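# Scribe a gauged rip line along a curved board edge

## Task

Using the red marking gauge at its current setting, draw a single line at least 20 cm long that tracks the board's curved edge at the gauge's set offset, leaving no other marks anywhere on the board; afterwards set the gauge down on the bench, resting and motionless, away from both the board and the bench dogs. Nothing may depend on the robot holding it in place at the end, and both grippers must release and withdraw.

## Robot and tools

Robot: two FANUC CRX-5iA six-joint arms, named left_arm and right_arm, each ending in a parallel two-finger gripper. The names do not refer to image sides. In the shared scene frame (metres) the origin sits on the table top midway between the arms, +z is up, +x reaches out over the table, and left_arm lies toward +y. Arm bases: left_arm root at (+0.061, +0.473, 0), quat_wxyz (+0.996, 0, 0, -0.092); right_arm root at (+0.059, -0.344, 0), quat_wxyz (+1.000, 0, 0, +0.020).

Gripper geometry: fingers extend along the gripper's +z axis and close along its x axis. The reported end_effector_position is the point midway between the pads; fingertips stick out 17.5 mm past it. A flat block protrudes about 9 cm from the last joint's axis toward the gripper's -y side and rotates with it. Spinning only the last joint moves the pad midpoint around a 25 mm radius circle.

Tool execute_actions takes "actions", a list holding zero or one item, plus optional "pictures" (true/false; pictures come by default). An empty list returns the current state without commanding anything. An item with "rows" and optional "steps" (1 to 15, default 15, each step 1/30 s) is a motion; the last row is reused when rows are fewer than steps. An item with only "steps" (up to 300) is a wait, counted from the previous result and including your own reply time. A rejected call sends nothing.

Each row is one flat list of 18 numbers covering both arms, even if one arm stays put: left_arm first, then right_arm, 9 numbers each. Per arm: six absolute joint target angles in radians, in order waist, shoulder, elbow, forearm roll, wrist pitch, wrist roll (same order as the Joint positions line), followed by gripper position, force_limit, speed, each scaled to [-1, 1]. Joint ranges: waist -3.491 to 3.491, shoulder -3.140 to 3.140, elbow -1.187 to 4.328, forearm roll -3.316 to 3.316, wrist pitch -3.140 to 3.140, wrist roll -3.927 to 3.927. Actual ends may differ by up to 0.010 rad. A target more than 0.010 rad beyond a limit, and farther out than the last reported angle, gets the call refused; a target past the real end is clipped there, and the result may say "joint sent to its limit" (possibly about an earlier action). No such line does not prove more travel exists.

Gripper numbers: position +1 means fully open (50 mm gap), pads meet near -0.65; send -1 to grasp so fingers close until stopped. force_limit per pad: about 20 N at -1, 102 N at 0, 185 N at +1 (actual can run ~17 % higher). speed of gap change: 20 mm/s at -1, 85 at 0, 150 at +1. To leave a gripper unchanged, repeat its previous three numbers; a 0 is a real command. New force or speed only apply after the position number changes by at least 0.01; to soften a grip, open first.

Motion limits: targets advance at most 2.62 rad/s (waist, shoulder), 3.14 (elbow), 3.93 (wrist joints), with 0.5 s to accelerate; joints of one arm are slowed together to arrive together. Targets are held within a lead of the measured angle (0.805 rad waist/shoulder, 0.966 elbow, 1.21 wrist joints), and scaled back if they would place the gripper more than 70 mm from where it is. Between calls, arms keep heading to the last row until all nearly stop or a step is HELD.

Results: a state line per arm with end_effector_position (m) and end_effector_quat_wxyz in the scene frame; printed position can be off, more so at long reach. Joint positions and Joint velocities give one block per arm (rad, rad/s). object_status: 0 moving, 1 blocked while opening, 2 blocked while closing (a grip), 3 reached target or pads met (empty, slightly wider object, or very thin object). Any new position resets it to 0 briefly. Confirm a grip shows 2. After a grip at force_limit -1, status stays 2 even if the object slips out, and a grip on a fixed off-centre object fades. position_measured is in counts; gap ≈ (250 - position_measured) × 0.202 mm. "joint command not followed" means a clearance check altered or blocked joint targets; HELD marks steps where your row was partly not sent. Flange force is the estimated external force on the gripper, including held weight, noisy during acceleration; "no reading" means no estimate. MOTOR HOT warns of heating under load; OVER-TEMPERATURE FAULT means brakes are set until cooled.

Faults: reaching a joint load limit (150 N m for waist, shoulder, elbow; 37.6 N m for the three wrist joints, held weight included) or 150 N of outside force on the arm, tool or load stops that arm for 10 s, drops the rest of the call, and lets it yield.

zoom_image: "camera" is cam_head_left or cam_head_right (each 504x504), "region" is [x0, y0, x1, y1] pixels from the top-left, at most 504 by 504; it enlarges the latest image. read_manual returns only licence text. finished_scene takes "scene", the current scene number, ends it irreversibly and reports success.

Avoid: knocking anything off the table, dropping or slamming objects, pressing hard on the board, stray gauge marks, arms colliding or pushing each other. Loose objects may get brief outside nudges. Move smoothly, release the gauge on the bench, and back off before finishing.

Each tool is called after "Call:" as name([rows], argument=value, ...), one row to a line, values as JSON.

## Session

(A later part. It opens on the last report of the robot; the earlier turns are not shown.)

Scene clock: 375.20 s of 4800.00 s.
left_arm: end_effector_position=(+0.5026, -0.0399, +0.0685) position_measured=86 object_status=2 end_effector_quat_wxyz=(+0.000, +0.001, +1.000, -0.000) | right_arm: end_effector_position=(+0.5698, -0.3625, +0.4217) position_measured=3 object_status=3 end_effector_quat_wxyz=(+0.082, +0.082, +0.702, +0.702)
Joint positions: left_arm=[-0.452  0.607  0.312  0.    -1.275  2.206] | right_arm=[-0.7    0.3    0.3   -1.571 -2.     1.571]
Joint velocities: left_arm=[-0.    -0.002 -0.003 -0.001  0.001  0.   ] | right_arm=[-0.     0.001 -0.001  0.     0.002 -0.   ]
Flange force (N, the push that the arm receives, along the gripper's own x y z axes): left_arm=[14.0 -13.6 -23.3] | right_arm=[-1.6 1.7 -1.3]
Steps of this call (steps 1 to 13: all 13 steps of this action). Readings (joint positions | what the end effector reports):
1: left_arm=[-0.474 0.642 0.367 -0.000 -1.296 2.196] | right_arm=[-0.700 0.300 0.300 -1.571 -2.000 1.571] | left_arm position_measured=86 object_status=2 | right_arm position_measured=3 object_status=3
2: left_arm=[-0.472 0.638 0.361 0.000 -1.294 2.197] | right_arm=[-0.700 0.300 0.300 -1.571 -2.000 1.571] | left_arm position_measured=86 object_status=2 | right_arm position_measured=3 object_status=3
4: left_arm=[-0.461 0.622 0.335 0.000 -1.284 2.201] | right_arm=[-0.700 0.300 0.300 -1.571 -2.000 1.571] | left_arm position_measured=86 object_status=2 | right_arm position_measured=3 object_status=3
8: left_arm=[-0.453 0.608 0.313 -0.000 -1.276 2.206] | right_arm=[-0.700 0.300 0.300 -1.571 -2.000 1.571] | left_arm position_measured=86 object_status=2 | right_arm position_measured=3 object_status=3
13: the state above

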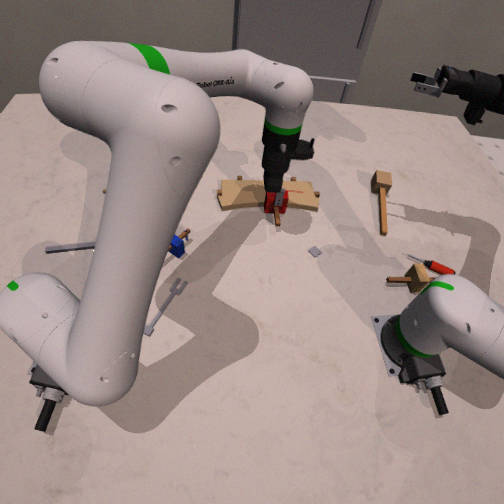

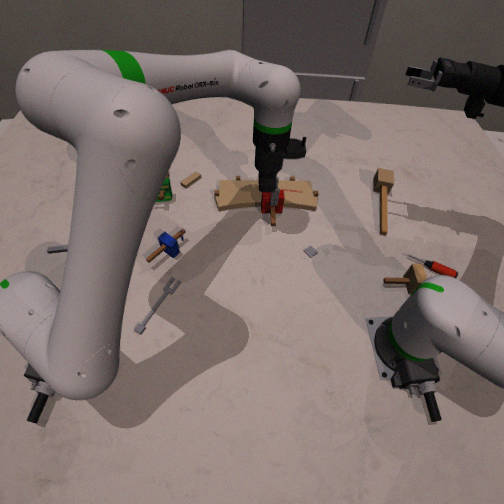

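Call:
execute_actions([
  {"rows":[[-0.4303,0.5724,0.2578,0,-1.2562,2.2161,-1,-0.2,0,-0.7,0.3,0.3,-1.5708,-2.0,1.5708,1,0,0]],"steps":13},
], pictures=false)

Call:
execute_actions([
  {"rows":[[-0.4079,0.5382,0.2052,0,-1.2378,2.2259,-1,-0.2,0,-0.7,0.3,0.3,-1.5708,-2.0,1.5708,1,0,0]],"steps":13},
], pictures=false)

Call:
execute_actions([
  {"rows":[[-0.3852,0.5041,0.1536,0,-1.2203,2.2353,-1,-0.2,0,-0.7,0.3,0.3,-1.5708,-2.0,1.5708,1,0,0]],"steps":13},
], pictures=false)

Scene clock: 387.47 s of 4800.00 s.
left_arm: end_effector_position=(+0.5024, -0.0218, +0.0686) position_measured=86 object_status=2 end_effector_quat_wxyz=(-0.000, -0.015, +1.000, +0.000) | right_arm: end_effector_position=(+0.5698, -0.3625, +0.4217) position_measured=3 object_status=3 end_effector_quat_wxyz=(+0.082, +0.082, +0.702, +0.702)
Joint positions: left_arm=[-0.43   0.573  0.258  0.    -1.256  2.216] | right_arm=[-0.7    0.3    0.3   -1.571 -2.     1.571]
Joint velocities: left_arm=[ 0.002 -0.001 -0.     0.001  0.001  0.001] | right_arm=[ 0.    -0.     0.001  0.     0.    -0.   ]
Flange force (N, the push that the arm receives, along the gripper's own x y z axes): left_arm=[14.9 -10.0 -19.5] | right_arm=[-2.7 2.3 -3.3]
Steps of this call (steps 1 to 15: the robot went on to your last target; steps 16 to 90: nothing new was sent; then 8.83 s passed at rest; steps 91 to 103: all 13 steps of this action). Readings (joint positions | what the end effector reports):
91: left_arm=[-0.452 0.607 0.311 -0.000 -1.275 2.206] | right_arm=[-0.700 0.300 0.300 -1.571 -2.000 1.571] | left_arm position_measured=86 object_status=2 | right_arm position_measured=3 object_status=3
92: left_arm=[-0.450 0.603 0.305 -0.000 -1.273 2.207] | right_arm=[-0.700 0.300 0.300 -1.571 -2.000 1.571] | left_arm position_measured=86 object_status=2 | right_arm position_measured=3 object_status=3
94: left_arm=[-0.439 0.587 0.280 -0.000 -1.264 2.212] | right_arm=[-0.700 0.300 0.300 -1.571 -2.000 1.571] | left_arm position_measured=86 object_status=2 | right_arm position_measured=3 object_status=3
98: left_arm=[-0.431 0.573 0.259 -0.000 -1.257 2.216] | right_arm=[-0.700 0.300 0.300 -1.571 -2.000 1.571] | left_arm position_measured=86 object_status=2 | right_arm position_measured=3 object_status=3
103: the state above

Scene clock: 387.90 s of 4800.00 s.
left_arm: end_effector_position=(+0.5016, -0.0038, +0.0685) position_measured=86 object_status=2 end_effector_quat_wxyz=(+0.000, -0.031, +1.000, -0.000) | right_arm: end_effector_position=(+0.5698, -0.3625, +0.4217) position_measured=3 object_status=3 end_effector_quat_wxyz=(+0.082, +0.082, +0.702, +0.702)
Joint positions: left_arm=[-0.408  0.538  0.205 -0.    -1.238  2.226] | right_arm=[-0.7    0.3    0.3   -1.571 -2.     1.571]
Joint velocities: left_arm=[ 0.001 -0.001 -0.002 -0.     0.001 -0.002] | right_arm=[ 0.  0.  0.  0. -0.  0.]
Flange force (N, the push that the arm receives, along the gripper's own x y z axes): left_arm=[15.8 -13.7 -23.8] | right_arm=[-2.1 1.8 -2.2]
Steps of this call (steps 1 to 13: all 13 steps of this action). Readings (joint positions | what the end effector reports):
1: left_arm=[-0.430 0.572 0.257 -0.000 -1.256 2.216] | right_arm=[-0.700 0.300 0.300 -1.571 -2.000 1.571] | left_arm position_measured=86 object_status=2 | right_arm position_measured=3 object_status=3
2: left_arm=[-0.428 0.568 0.251 0.000 -1.254 2.217] | right_arm=[-0.700 0.300 0.300 -1.571 -2.000 1.571] | left_arm position_measured=86 object_status=2 | right_arm position_measured=3 object_status=3
4: left_arm=[-0.417 0.552 0.226 -0.000 -1.245 2.222] | right_arm=[-0.700 0.300 0.300 -1.571 -2.000 1.571] | left_arm position_measured=86 object_status=2 | right_arm position_measured=3 object_status=3
8: left_arm=[-0.409 0.539 0.207 0.000 -1.238 2.226] | right_arm=[-0.700 0.300 0.300 -1.571 -2.000 1.571] | left_arm position_measured=86 object_status=2 | right_arm position_measured=3 object_status=3
13: the state above

Scene clock: 388.33 s of 4800.00 s.
left_arm: end_effector_position=(+0.5002, +0.0143, +0.0684) position_measured=86 object_status=2 end_effector_quat_wxyz=(+0.000, -0.047, +0.999, -0.000) | right_arm: end_effector_position=(+0.5698, -0.3625, +0.4217) position_measured=3 object_status=3 end_effector_quat_wxyz=(+0.082, +0.082, +0.702, +0.702)
Joint positions: left_arm=[-0.385  0.504  0.154 -0.    -1.22   2.235] | right_arm=[-0.7    0.3    0.3   -1.571 -2.     1.571]
Joint velocities: left_arm=[ 0.001 -0.004 -0.002 -0.     0.001 -0.001] | right_arm=[ 0.     0.    -0.001 -0.001 -0.001  0.   ]
Flange force (N, the push that the arm receives, along the gripper's own x y z axes): left_arm=[18.7 -13.5 -24.4] | right_arm=[-1.8 1.7 -1.0]
Steps of this call (steps 1 to 13: all 13 steps of this action). Readings (joint positions | what the end effector reports):
1: left_arm=[-0.408 0.538 0.205 -0.000 -1.238 2.226] | right_arm=[-0.700 0.300 0.300 -1.571 -2.000 1.571] | left_arm position_measured=86 object_status=2 | right_arm position_measured=3 object_status=3
2: left_arm=[-0.405 0.534 0.199 -0.000 -1.235 2.227] | right_arm=[-0.700 0.300 0.300 -1.571 -2.000 1.571] | left_arm position_measured=86 object_status=2 | right_arm position_measured=3 object_status=3
4: left_arm=[-0.394 0.518 0.174 -0.000 -1.227 2.232] | right_arm=[-0.700 0.300 0.300 -1.571 -2.000 1.571] | left_arm position_measured=86 object_status=2 | right_arm position_measured=3 object_status=3
8: left_arm=[-0.386 0.505 0.155 0.000 -1.221 2.235] | right_arm=[-0.700 0.300 0.300 -1.571 -2.000 1.571] | left_arm position_measured=86 object_status=2 | right_arm position_measured=3 object_status=3
13: the state above

Call:
execute_actions([
  {"rows":[[-0.362,0.47,0.1033,0,-1.2041,2.2443,-1,-0.2,0,-0.7,0.3,0.3,-1.5708,-2.0,1.5708,1,0,0]],"steps":13},
], pictures=false)

Call:
execute_actions([
  {"rows":[[-0.3383,0.4358,0.0536,0,-1.1886,2.2528,-1,-0.2,0,-0.7,0.3,0.3,-1.5708,-2.0,1.5708,1,0,0]],"steps":13},
], pictures=false)

Call:
execute_actions([
  {"rows":[[-0.3142,0.4013,0.0046,0,-1.1741,2.2608,-1,-0.2,0,-0.7,0.3,0.3,-1.5708,-2.0,1.5708,1,0,0]],"steps":13},
], pictures=false)

Call:
execute_actions([
  {"rows":[[-0.2895,0.3664,-0.0437,0,-1.1607,2.2683,-1,-0.2,0,-0.7,0.3,0.3,-1.5708,-2.0,1.5708,1,0,0]],"steps":13},
], pictures=false)

Call:
execute_actions([
  {"rows":[[-0.292,0.322,0.003,0,-1.2518,2.27,-1,-0.2,0,-0.7,0.3,0.3,-1.5708,-2.0,1.5708,1,0,0]],"steps":13},
], pictures=false)

Call:
execute_actions([
  {"rows":[[-0.45,-0.0675,-0.515,0,-1.1233,2.2,-1,-0.2,0,-0.7,0.3,0.3,-1.5708,-2.0,1.5708,1,0,0]]},
], pictures=false)

Call:
execute_actions([
  {"steps":15},
], pictures=false)

Call:
execute_actions([
  {"rows":[[-0.45,-0.0465,-0.5393,0,-1.078,2.2,-1,-0.2,0,-0.7,0.3,0.3,-1.5708,-2.0,1.5708,1,0,0]]},
])

Call:
zoom_image(camera="cam_head_right", region=[180,160,330,300])

Scene clock: 414.53 s of 4800.00 s.
left_arm: end_effector_position=(+0.4983, +0.0323, +0.0684) position_measured=86 object_status=2 end_effector_quat_wxyz=(+0.000, -0.064, +0.998, -0.000) | right_arm: end_effector_position=(+0.5698, -0.3625, +0.4217) position_measured=3 object_status=3 end_effector_quat_wxyz=(+0.082, +0.082, +0.702, +0.702)
Joint positions: left_arm=[-0.362  0.47   0.103  0.    -1.204  2.244] | right_arm=[-0.7    0.3    0.3   -1.571 -2.     1.571]
Joint velocities: left_arm=[ 0.002  0.001 -0.002  0.     0.001 -0.001] | right_arm=[-0.     0.001  0.001 -0.    -0.001 -0.001]
Flange force (N, the push that the arm receives, along the gripper's own x y z axes): left_arm=[13.9 -18.7 -23.3] | right_arm=[-1.6 2.1 -2.2]
Steps of this call (steps 1 to 15: the robot went on to your last target; steps 16 to 90: nothing new was sent; then 22.77 s passed at rest; steps 91 to 103: all 13 steps of this action). Readings (joint positions | what the end effector reports):
91: left_arm=[-0.385 0.504 0.153 -0.000 -1.220 2.235] | right_arm=[-0.700 0.300 0.300 -1.571 -2.000 1.571] | left_arm position_measured=86 object_status=2 | right_arm position_measured=3 object_status=3
92: left_arm=[-0.382 0.500 0.147 0.000 -1.218 2.236] | right_arm=[-0.700 0.300 0.300 -1.571 -2.000 1.571] | left_arm position_measured=86 object_status=2 | right_arm position_measured=3 object_status=3
94: left_arm=[-0.371 0.483 0.123 -0.000 -1.211 2.241] | right_arm=[-0.700 0.300 0.300 -1.571 -2.000 1.571] | left_arm position_measured=86 object_status=2 | right_arm position_measured=3 object_status=3
98: left_arm=[-0.363 0.471 0.105 0.000 -1.205 2.244] | right_arm=[-0.700 0.300 0.300 -1.571 -2.000 1.571] | left_arm position_measured=86 object_status=2 | right_arm position_measured=3 object_status=3
103: the state above

Scene clock: 414.97 s of 4800.00 s.
left_arm: end_effector_position=(+0.4958, +0.0503, +0.0683) position_measured=86 object_status=2 end_effector_quat_wxyz=(+0.000, -0.080, +0.997, -0.000) | right_arm: end_effector_position=(+0.5698, -0.3625, +0.4217) position_measured=3 object_status=3 end_effector_quat_wxyz=(+0.082, +0.082, +0.702, +0.702)
Joint positions: left_arm=[-0.338  0.436  0.054 -0.    -1.189  2.253] | right_arm=[-0.7    0.3    0.3   -1.571 -2.     1.571]
Joint velocities: left_arm=[ 0.001  0.    -0.002  0.     0.    -0.001] | right_arm=[-0.     0.     0.    -0.001  0.001  0.   ]
Flange force (N, the push that the arm receives, along the gripper's own x y z axes): left_arm=[19.9 -17.3 -22.1] | right_arm=[-1.7 1.9 -1.6]
Steps of this call (steps 1 to 13: all 13 steps of this action). Readings (joint positions | what the end effector reports):
1: left_arm=[-0.362 0.470 0.103 -0.000 -1.204 2.244] | right_arm=[-0.700 0.300 0.300 -1.571 -2.000 1.571] | left_arm position_measured=86 object_status=2 | right_arm position_measured=3 object_status=3
2: left_arm=[-0.359 0.466 0.097 0.000 -1.202 2.245] | right_arm=[-0.700 0.300 0.300 -1.571 -2.000 1.571] | left_arm position_measured=86 object_status=2 | right_arm position_measured=3 object_status=3
4: left_arm=[-0.347 0.449 0.073 -0.000 -1.195 2.250] | right_arm=[-0.700 0.300 0.300 -1.571 -2.000 1.571] | left_arm position_measured=86 object_status=2 | right_arm position_measured=3 object_status=3
8: left_arm=[-0.339 0.437 0.055 0.000 -1.189 2.253] | right_arm=[-0.700 0.300 0.300 -1.571 -2.000 1.571] | left_arm position_measured=86 object_status=2 | right_arm position_measured=3 object_status=3
13: the state above

Scene clock: 415.40 s of 4800.00 s.
left_arm: end_effector_position=(+0.4927, +0.0683, +0.0683) position_measured=86 object_status=2 end_effector_quat_wxyz=(+0.000, -0.096, +0.995, -0.000) | right_arm: end_effector_position=(+0.5698, -0.3625, +0.4217) position_measured=3 object_status=3 end_effector_quat_wxyz=(+0.082, +0.082, +0.702, +0.702)
Joint positions: left_arm=[-0.314  0.401  0.005  0.    -1.174  2.261] | right_arm=[-0.7    0.3    0.3   -1.571 -2.     1.571]
Joint velocities: left_arm=[ 0.001 -0.    -0.003 -0.     0.     0.001] | right_arm=[ 0.     0.    -0.    -0.001  0.001 -0.   ]
Flange force (N, the push that the arm receives, along the gripper's own x y z axes): left_arm=[16.9 -15.9 -24.1] | right_arm=[-0.8 1.7 -1.5]
Steps of this call (steps 1 to 13: all 13 steps of this action). Readings (joint positions | what the end effector reports):
1: left_arm=[-0.338 0.435 0.053 -0.000 -1.188 2.253] | right_arm=[-0.700 0.300 0.300 -1.571 -2.000 1.571] | left_arm position_measured=86 object_status=2 | right_arm position_measured=3 object_status=3
2: left_arm=[-0.335 0.431 0.047 -0.000 -1.187 2.254] | right_arm=[-0.700 0.300 0.300 -1.571 -2.000 1.571] | left_arm position_measured=86 object_status=2 | right_arm position_measured=3 object_status=3
4: left_arm=[-0.323 0.415 0.023 -0.000 -1.180 2.258] | right_arm=[-0.700 0.300 0.300 -1.571 -2.000 1.571] | left_arm position_measured=86 object_status=2 | right_arm position_measured=3 object_status=3
8: left_arm=[-0.315 0.402 0.006 0.000 -1.175 2.261] | right_arm=[-0.700 0.300 0.300 -1.571 -2.000 1.571] | left_arm position_measured=86 object_status=2 | right_arm position_measured=3 object_status=3
13: the state above

Scene clock: 415.83 s of 4800.00 s.
left_arm: end_effector_position=(+0.4889, +0.0862, +0.0683) position_measured=86 object_status=2 end_effector_quat_wxyz=(+0.000, -0.112, +0.994, -0.000) | right_arm: end_effector_position=(+0.5698, -0.3625, +0.4217) position_measured=3 object_status=3 end_effector_quat_wxyz=(+0.082, +0.082, +0.702, +0.702)
Joint positions: left_arm=[-0.29   0.367 -0.044 -0.    -1.161  2.268] | right_arm=[-0.7    0.3    0.3   -1.571 -2.     1.571]
Joint velocities: left_arm=[ 0.002 -0.002 -0.002 -0.     0.     0.001] | right_arm=[-0.     0.     0.001  0.001  0.    -0.001]
Flange force (N, the push that the arm receives, along the gripper's own x y z axes): left_arm=[16.9 -13.7 -19.2] | right_arm=[-0.4 1.9 -1.4]
Steps of this call (steps 1 to 13: all 13 steps of this action). Readings (joint positions | what the end effector reports):
1: left_arm=[-0.314 0.401 0.004 0.000 -1.174 2.261] | right_arm=[-0.700 0.300 0.300 -1.571 -2.000 1.571] | left_arm position_measured=86 object_status=2 | right_arm position_measured=3 object_status=3
2: left_arm=[-0.311 0.397 -0.002 -0.000 -1.172 2.262] | right_arm=[-0.700 0.300 0.300 -1.571 -2.000 1.571] | left_arm position_measured=86 object_status=2 | right_arm position_measured=3 object_status=3
4: left_arm=[-0.299 0.380 -0.025 0.000 -1.166 2.265] | right_arm=[-0.700 0.300 0.300 -1.571 -2.000 1.571] | left_arm position_measured=86 object_status=2 | right_arm position_measured=3 object_status=3
8: left_arm=[-0.290 0.367 -0.042 -0.000 -1.161 2.268] | right_arm=[-0.700 0.300 0.300 -1.571 -2.000 1.571] | left_arm position_measured=86 object_status=2 | right_arm position_measured=3 object_status=3
13: the state above

Scene clock: 416.27 s of 4800.00 s.
left_arm: end_effector_position=(+0.4851, +0.0867, +0.1109) position_measured=86 object_status=2 end_effector_quat_wxyz=(-0.000, -0.111, +0.994, +0.000) | right_arm: end_effector_position=(+0.5698, -0.3625, +0.4217) position_measured=3 object_status=3 end_effector_quat_wxyz=(+0.082, +0.082, +0.702, +0.702)
Joint positions: left_arm=[-0.292  0.322  0.003 -0.    -1.252  2.27 ] | right_arm=[-0.7    0.3    0.3   -1.571 -2.     1.571]
Joint velocities: left_arm=[-0.001 -0.002  0.003  0.    -0.003  0.   ] | right_arm=[ 0.     0.    -0.     0.     0.001  0.   ]
Flange force (N, the push that the arm receives, along the gripper's own x y z axes): left_arm=[2.2 0.9 0.1] | right_arm=[-1.5 2.3 -2.6]
Steps of this call (steps 1 to 13: all 13 steps of this action). Readings (joint positions | what the end effector reports):
1: left_arm=[-0.290 0.366 -0.043 -0.000 -1.161 2.268] | right_arm=[-0.700 0.300 0.300 -1.571 -2.000 1.571] | left_arm position_measured=86 object_status=2 | right_arm position_measured=3 object_status=3
2: left_arm=[-0.290 0.363 -0.040 -0.001 -1.169 2.269] | right_arm=[-0.700 0.300 0.300 -1.571 -2.000 1.571] | left_arm position_measured=86 object_status=2 | right_arm position_measured=3 object_status=3
4: left_arm=[-0.290 0.345 -0.021 -0.001 -1.206 2.269] | right_arm=[-0.700 0.300 0.300 -1.571 -2.000 1.571] | left_arm position_measured=86 object_status=2 | right_arm position_measured=3 object_status=3
8: left_arm=[-0.292 0.323 0.001 -0.000 -1.249 2.270] | right_arm=[-0.700 0.300 0.300 -1.571 -2.000 1.571] | left_arm position_measured=86 object_status=2 | right_arm position_measured=3 object_status=3
13: the state above

Scene clock: 416.77 s of 4800.00 s.
left_arm: end_effector_position=(+0.3329, +0.1111, +0.0949) position_measured=86 object_status=2 end_effector_quat_wxyz=(+0.000, -0.030, +1.000, -0.000) | right_arm: end_effector_position=(+0.5698, -0.3625, +0.4217) position_measured=3 object_status=3 end_effector_quat_wxyz=(+0.082, +0.082, +0.702, +0.702)
Joint positions: left_arm=[-0.405  0.043 -0.368  0.    -1.159  2.219] | right_arm=[-0.7    0.3    0.3   -1.571 -2.     1.571]
Joint velocities: left_arm=[-0.268 -0.659 -0.877 -0.001  0.212 -0.116] | right_arm=[ 0.    -0.     0.001  0.    -0.001 -0.001]
Flange force (N, the push that the arm receives, along the gripper's own x y z axes): left_arm=[3.5 1.8 0.7] | right_arm=[-0.8 1.7 -1.2]
Steps of this call (steps 1 to 15: all 15 steps of this action). Readings (joint positions | what the end effector reports):
1: left_arm=[-0.292 0.322 0.002 -0.000 -1.252 2.270] | right_arm=[-0.700 0.300 0.300 -1.571 -2.000 1.571] | left_arm position_measured=86 object_status=2 | right_arm position_measured=3 object_status=3
2: left_arm=[-0.294 0.317 -0.003 -0.000 -1.249 2.269] | right_arm=[-0.700 0.300 0.300 -1.571 -2.000 1.571] | left_arm position_measured=86 object_status=2 | right_arm position_measured=3 object_status=3
4: left_arm=[-0.304 0.293 -0.035 0.000 -1.240 2.263] | right_arm=[-0.700 0.300 0.300 -1.571 -2.000 1.571] | left_arm position_measured=86 object_status=2 | right_arm position_measured=3 object_status=3
8: left_arm=[-0.341 0.201 -0.158 0.000 -1.210 2.247] | right_arm=[-0.700 0.300 0.300 -1.571 -2.000 1.571] | left_arm position_measured=86 object_status=2 | right_arm position_measured=3 object_status=3
15: the state above

Scene clock: 417.27 s of 4800.00 s.
left_arm: end_effector_position=(+0.2739, +0.1301, +0.0800) position_measured=86 object_status=2 end_effector_quat_wxyz=(-0.000, +0.002, +1.000, -0.000) | right_arm: end_effector_position=(+0.5698, -0.3625, +0.4217) position_measured=3 object_status=3 end_effector_quat_wxyz=(+0.082, +0.082, +0.702, +0.702)
Joint positions: left_arm=[-0.45  -0.067 -0.515  0.    -1.123  2.2  ] | right_arm=[-0.7    0.3    0.3   -1.571 -2.     1.571]
Joint velocities: left_arm=[-0.001  0.    -0.001 -0.001  0.     0.001] | right_arm=[-0.    -0.     0.    -0.001  0.001 -0.   ]
Flange force (N, the push that the arm receives, along the gripper's own x y z axes): left_arm=[6.4 6.4 3.0] | right_arm=[-1.5 2.1 -1.6]
Steps of this call (steps 1 to 15: the robot went on to your last target). Readings (joint positions | what the end effector reports):
1: left_arm=[-0.414 0.021 -0.397 0.000 -1.152 2.215] | right_arm=[-0.700 0.300 0.300 -1.571 -2.000 1.571] | left_arm position_measured=86 object_status=2 | right_arm position_measured=3 object_status=3
2: left_arm=[-0.423 -0.000 -0.426 0.000 -1.145 2.212] | right_arm=[-0.700 0.300 0.300 -1.571 -2.000 1.571] | left_arm position_measured=86 object_status=2 | right_arm position_measured=3 object_status=3
4: left_arm=[-0.437 -0.037 -0.474 0.000 -1.133 2.205] | right_arm=[-0.700 0.300 0.300 -1.571 -2.000 1.571] | left_arm position_measured=86 object_status=2 | right_arm position_measured=3 object_status=3
8: left_arm=[-0.449 -0.066 -0.513 0.000 -1.124 2.200] | right_arm=[-0.700 0.300 0.300 -1.571 -2.000 1.571] | left_arm position_measured=86 object_status=2 | right_arm position_measured=3 object_status=3
15: the state above

Scene clock: 417.77 s of 4800.00 s.
left_arm: end_effector_position=(+0.2737, +0.1303, +0.0632) position_measured=86 object_status=2 end_effector_quat_wxyz=(+0.000, +0.003, +1.000, -0.000) | right_arm: end_effector_position=(+0.5698, -0.3625, +0.4217) position_measured=3 object_status=3 end_effector_quat_wxyz=(+0.082, +0.082, +0.702, +0.702)
Joint positions: left_arm=[-0.45  -0.047 -0.539  0.    -1.078  2.2  ] | right_arm=[-0.7    0.3    0.3   -1.571 -2.     1.571]
Joint velocities: left_arm=[ 0.     0.001 -0.001 -0.     0.001 -0.001] | right_arm=[-0.     0.     0.001 -0.002  0.001  0.   ]
Flange force (N, the push that the arm receives, along the gripper's own x y z axes): left_arm=[4.1 4.3 -7.0] | right_arm=[-0.7 1.8 -1.5]
Steps of this call (steps 1 to 15: all 15 steps of this action). Readings (joint positions | what the end effector reports):
1: left_arm=[-0.450 -0.067 -0.515 0.000 -1.122 2.200] | right_arm=[-0.700 0.300 0.300 -1.571 -2.000 1.571] | left_arm position_measured=86 object_status=2 | right_arm position_measured=3 object_status=3
2: left_arm=[-0.450 -0.064 -0.519 0.000 -1.115 2.200] | right_arm=[-0.700 0.300 0.300 -1.571 -2.000 1.571] | left_arm position_measured=86 object_status=2 | right_arm position_measured=3 object_status=3
4: left_arm=[-0.450 -0.053 -0.532 0.000 -1.092 2.200] | right_arm=[-0.700 0.300 0.300 -1.571 -2.000 1.571] | left_arm position_measured=86 object_status=2 | right_arm position_measured=3 object_status=3
8: left_arm=[-0.450 -0.047 -0.539 0.000 -1.079 2.200] | right_arm=[-0.700 0.300 0.300 -1.571 -2.000 1.571] | left_arm position_measured=86 object_status=2 | right_arm position_measured=3 object_status=3
15: the state above

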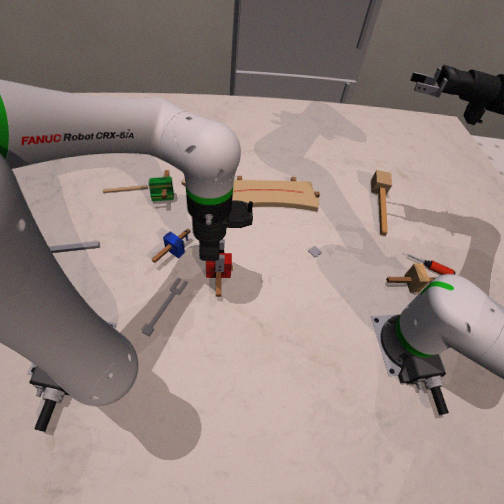

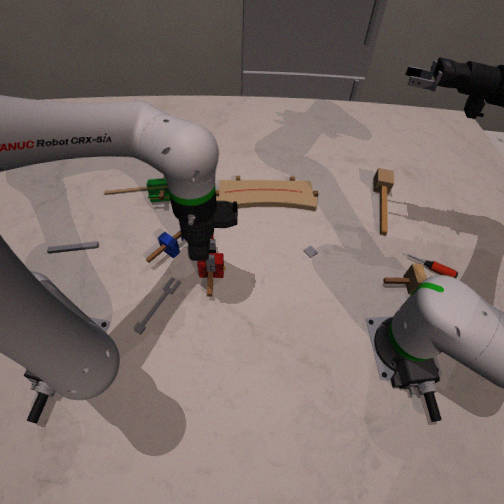

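Region (180, 160, 330, 300) of cam_head_right's 504x504 image, scaled by 3.360, with more detail than that image has; it fills the top 470 rows of this view, and the rest is white.

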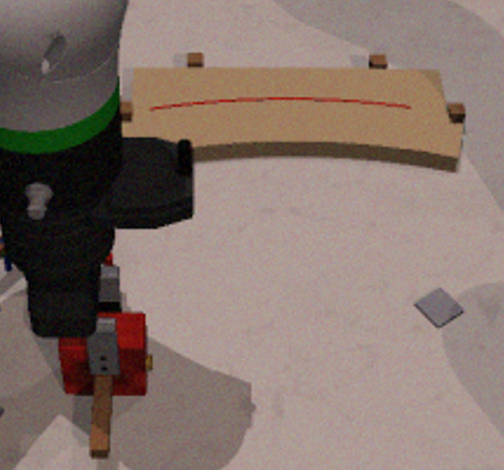

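Call:
execute_actions([
  {"rows":[[-0.45,-0.0465,-0.5393,0,-1.078,2.2,1,-0.2,0,-0.7,0.3,0.3,-1.5708,-2.0,1.5708,1,0,0]],"steps":12},
], pictures=false)

Call:
execute_actions([
  {"rows":[[-0.45,-0.165,-0.36,0,-1.376,2.2,1,-0.2,0,-0.7,0.3,0.3,-1.5708,-2.0,1.5708,1,0,0]],"steps":15},
], pictures=false)

Call:
execute_actions([
  {"rows":[[0.4,-0.25,-0.15,0,-1.67,2.2,1,-0.2,0,-0.7,0.3,0.3,-1.5708,-2.0,1.5708,1,0,0]],"steps":15},
], pictures=false)

Call:
execute_actions([
  {"steps":30},
])

Scene clock: 437.23 s of 4800.00 s.
left_arm: end_effector_position=(+0.2736, +0.1304, +0.0630) position_measured=3 object_status=0 end_effector_quat_wxyz=(-0.000, +0.003, +1.000, +0.000) | right_arm: end_effector_position=(+0.5698, -0.3625, +0.4217) position_measured=3 object_status=3 end_effector_quat_wxyz=(+0.082, +0.082, +0.702, +0.702)
Joint positions: left_arm=[-0.45  -0.046 -0.539 -0.    -1.078  2.2  ] | right_arm=[-0.7    0.3    0.3   -1.571 -2.     1.571]
Joint velocities: left_arm=[-0.     0.001 -0.    -0.001 -0.     0.002] | right_arm=[-0.     0.     0.     0.    -0.    -0.001]
Flange force (N, the push that the arm receives, along the gripper's own x y z axes): left_arm=[0.0 -2.3 0.3] | right_arm=[-1.3 1.6 -2.1]
Steps of this call (steps 1 to 15: the robot went on to your last target; steps 16 to 90: nothing new was sent; then 16.07 s passed at rest; steps 91 to 102: all 12 steps of this action). Readings (joint positions | what the end effector reports):
91: left_arm=[-0.450 -0.046 -0.539 -0.000 -1.078 2.200] | right_arm=[-0.700 0.300 0.300 -1.571 -2.000 1.571] | left_arm position_measured=76 object_status=0 | right_arm position_measured=3 object_status=3
92: left_arm=[-0.450 -0.046 -0.539 -0.000 -1.078 2.200] | right_arm=[-0.700 0.300 0.300 -1.571 -2.000 1.571] | left_arm position_measured=62 object_status=0 | right_arm position_measured=3 object_status=3
94: left_arm=[-0.450 -0.046 -0.539 -0.000 -1.078 2.200] | right_arm=[-0.700 0.300 0.300 -1.571 -2.000 1.571] | left_arm position_measured=34 object_status=0 | right_arm position_measured=3 object_status=3
98: left_arm=[-0.450 -0.046 -0.539 -0.000 -1.078 2.200] | right_arm=[-0.700 0.300 0.300 -1.571 -2.000 1.571] | left_arm position_measured=3 object_status=0 | right_arm position_measured=3 object_status=3
102: the state above

Scene clock: 437.73 s of 4800.00 s.
left_arm: end_effector_position=(+0.2694, +0.1334, +0.1774) position_measured=3 object_status=3 end_effector_quat_wxyz=(-0.000, +0.003, +1.000, +0.000) | right_arm: end_effector_position=(+0.5698, -0.3625, +0.4217) position_measured=3 object_status=3 end_effector_quat_wxyz=(+0.082, +0.082, +0.702, +0.702)
Joint positions: left_arm=[-0.45  -0.164 -0.361  0.    -1.374  2.2  ] | right_arm=[-0.7    0.3    0.3   -1.571 -2.     1.571]
Joint velocities: left_arm=[ 0.    -0.007  0.012  0.    -0.025 -0.002] | right_arm=[ 0.    -0.    -0.    -0.001 -0.     0.001]
Flange force (N, the push that the arm receives, along the gripper's own x y z axes): left_arm=[1.0 1.9 0.7] | right_arm=[-2.1 2.1 -2.7]
Steps of this call (steps 1 to 15: all 15 steps of this action). Readings (joint positions | what the end effector reports):
1: left_arm=[-0.450 -0.047 -0.539 -0.000 -1.079 2.200] | right_arm=[-0.700 0.300 0.300 -1.571 -2.000 1.571] | left_arm position_measured=3 object_status=3 | right_arm position_measured=3 object_status=3
2: left_arm=[-0.450 -0.049 -0.535 -0.000 -1.086 2.200] | right_arm=[-0.700 0.300 0.300 -1.571 -2.000 1.571] | left_arm position_measured=3 object_status=3 | right_arm position_measured=3 object_status=3
4: left_arm=[-0.450 -0.065 -0.511 -0.000 -1.126 2.200] | right_arm=[-0.700 0.300 0.300 -1.571 -2.000 1.571] | left_arm position_measured=3 object_status=3 | right_arm position_measured=3 object_status=3
8: left_arm=[-0.450 -0.122 -0.426 -0.000 -1.267 2.200] | right_arm=[-0.700 0.300 0.300 -1.571 -2.000 1.571] | left_arm position_measured=3 object_status=3 | right_arm position_measured=3 object_status=3
15: the state above

Scene clock: 438.23 s of 4800.00 s.
left_arm: end_effector_position=(+0.3661, +0.2271, +0.2277) position_measured=3 object_status=3 end_effector_quat_wxyz=(+0.000, -0.171, +0.985, -0.000) | right_arm: end_effector_position=(+0.5698, -0.3625, +0.4217) position_measured=3 object_status=3 end_effector_quat_wxyz=(+0.082, +0.082, +0.702, +0.702)
Joint positions: left_arm=[-0.101 -0.2   -0.273  0.    -1.498  2.2  ] | right_arm=[-0.7    0.3    0.3   -1.571 -2.     1.571]
Joint velocities: left_arm=[ 0.87  -0.089  0.213  0.    -0.296  0.001] | right_arm=[ 0.     0.    -0.     0.001  0.001 -0.   ]
Flange force (N, the push that the arm receives, along the gripper's own x y z axes): left_arm=[1.8 -2.6 -1.2] | right_arm=[-1.2 2.5 -1.8]
Steps of this call (steps 1 to 15: all 15 steps of this action). Readings (joint positions | what the end effector reports):
1: left_arm=[-0.450 -0.165 -0.361 0.000 -1.375 2.200] | right_arm=[-0.700 0.300 0.300 -1.571 -2.000 1.571] | left_arm position_measured=3 object_status=3 | right_arm position_measured=3 object_status=3
2: left_arm=[-0.445 -0.165 -0.359 0.000 -1.378 2.200] | right_arm=[-0.700 0.300 0.300 -1.571 -2.000 1.571] | left_arm position_measured=3 object_status=3 | right_arm position_measured=3 object_status=3
4: left_arm=[-0.418 -0.169 -0.351 0.000 -1.388 2.200] | right_arm=[-0.700 0.300 0.300 -1.571 -2.000 1.571] | left_arm position_measured=3 object_status=3 | right_arm position_measured=3 object_status=3
8: left_arm=[-0.307 -0.180 -0.323 0.000 -1.428 2.200] | right_arm=[-0.700 0.300 0.300 -1.571 -2.000 1.571] | left_arm position_measured=3 object_status=3 | right_arm position_measured=3 object_status=3
15: the state above

Scene clock: 439.23 s of 4800.00 s.
left_arm: end_effector_position=(+0.4266, +0.3996, +0.2972) position_measured=3 object_status=3 end_effector_quat_wxyz=(+0.000, -0.410, +0.912, -0.000) | right_arm: end_effector_position=(+0.5698, -0.3625, +0.4217) position_measured=3 object_status=3 end_effector_quat_wxyz=(+0.082, +0.082, +0.702, +0.702)
Joint positions: left_arm=[ 0.4  -0.25 -0.15  0.   -1.67  2.2 ] | right_arm=[-0.7    0.3    0.3   -1.571 -2.     1.571]
Joint velocities: left_arm=[ 0.001 -0.     0.001  0.    -0.    -0.001] | right_arm=[-0.    -0.    -0.     0.001  0.    -0.001]
Flange force (N, the push that the arm receives, along the gripper's own x y z axes): left_arm=[3.3 0.6 2.3] | right_arm=[-3.0 2.2 -2.4]
Steps of this call (steps 1 to 30: the robot went on to your last target). Readings (joint positions | what the end effector reports):
1: left_arm=[-0.072 -0.203 -0.265 0.000 -1.508 2.200] | right_arm=[-0.700 0.300 0.300 -1.571 -2.000 1.571] | left_arm position_measured=3 object_status=3 | right_arm position_measured=3 object_status=3
2: left_arm=[-0.042 -0.206 -0.258 0.000 -1.519 2.200] | right_arm=[-0.700 0.300 0.300 -1.571 -2.000 1.571] | left_arm position_measured=3 object_status=3 | right_arm position_measured=3 object_status=3
4: left_arm=[0.017 -0.212 -0.244 0.000 -1.539 2.200] | right_arm=[-0.700 0.300 0.300 -1.571 -2.000 1.571] | left_arm position_measured=3 object_status=3 | right_arm position_measured=3 object_status=3
8: left_arm=[0.136 -0.224 -0.215 0.000 -1.580 2.200] | right_arm=[-0.700 0.300 0.300 -1.571 -2.000 1.571] | left_arm position_measured=3 object_status=3 | right_arm position_measured=3 object_status=3
30: the state above

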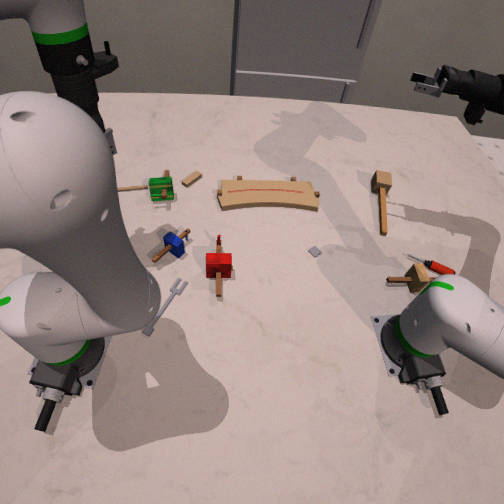

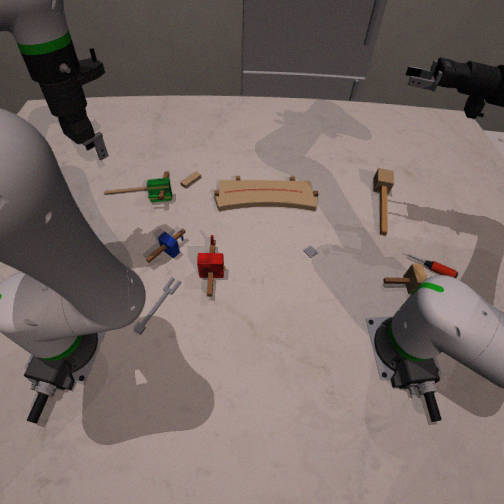

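Call:
finished_scene(scene=2)

The scene is finished: the task was done.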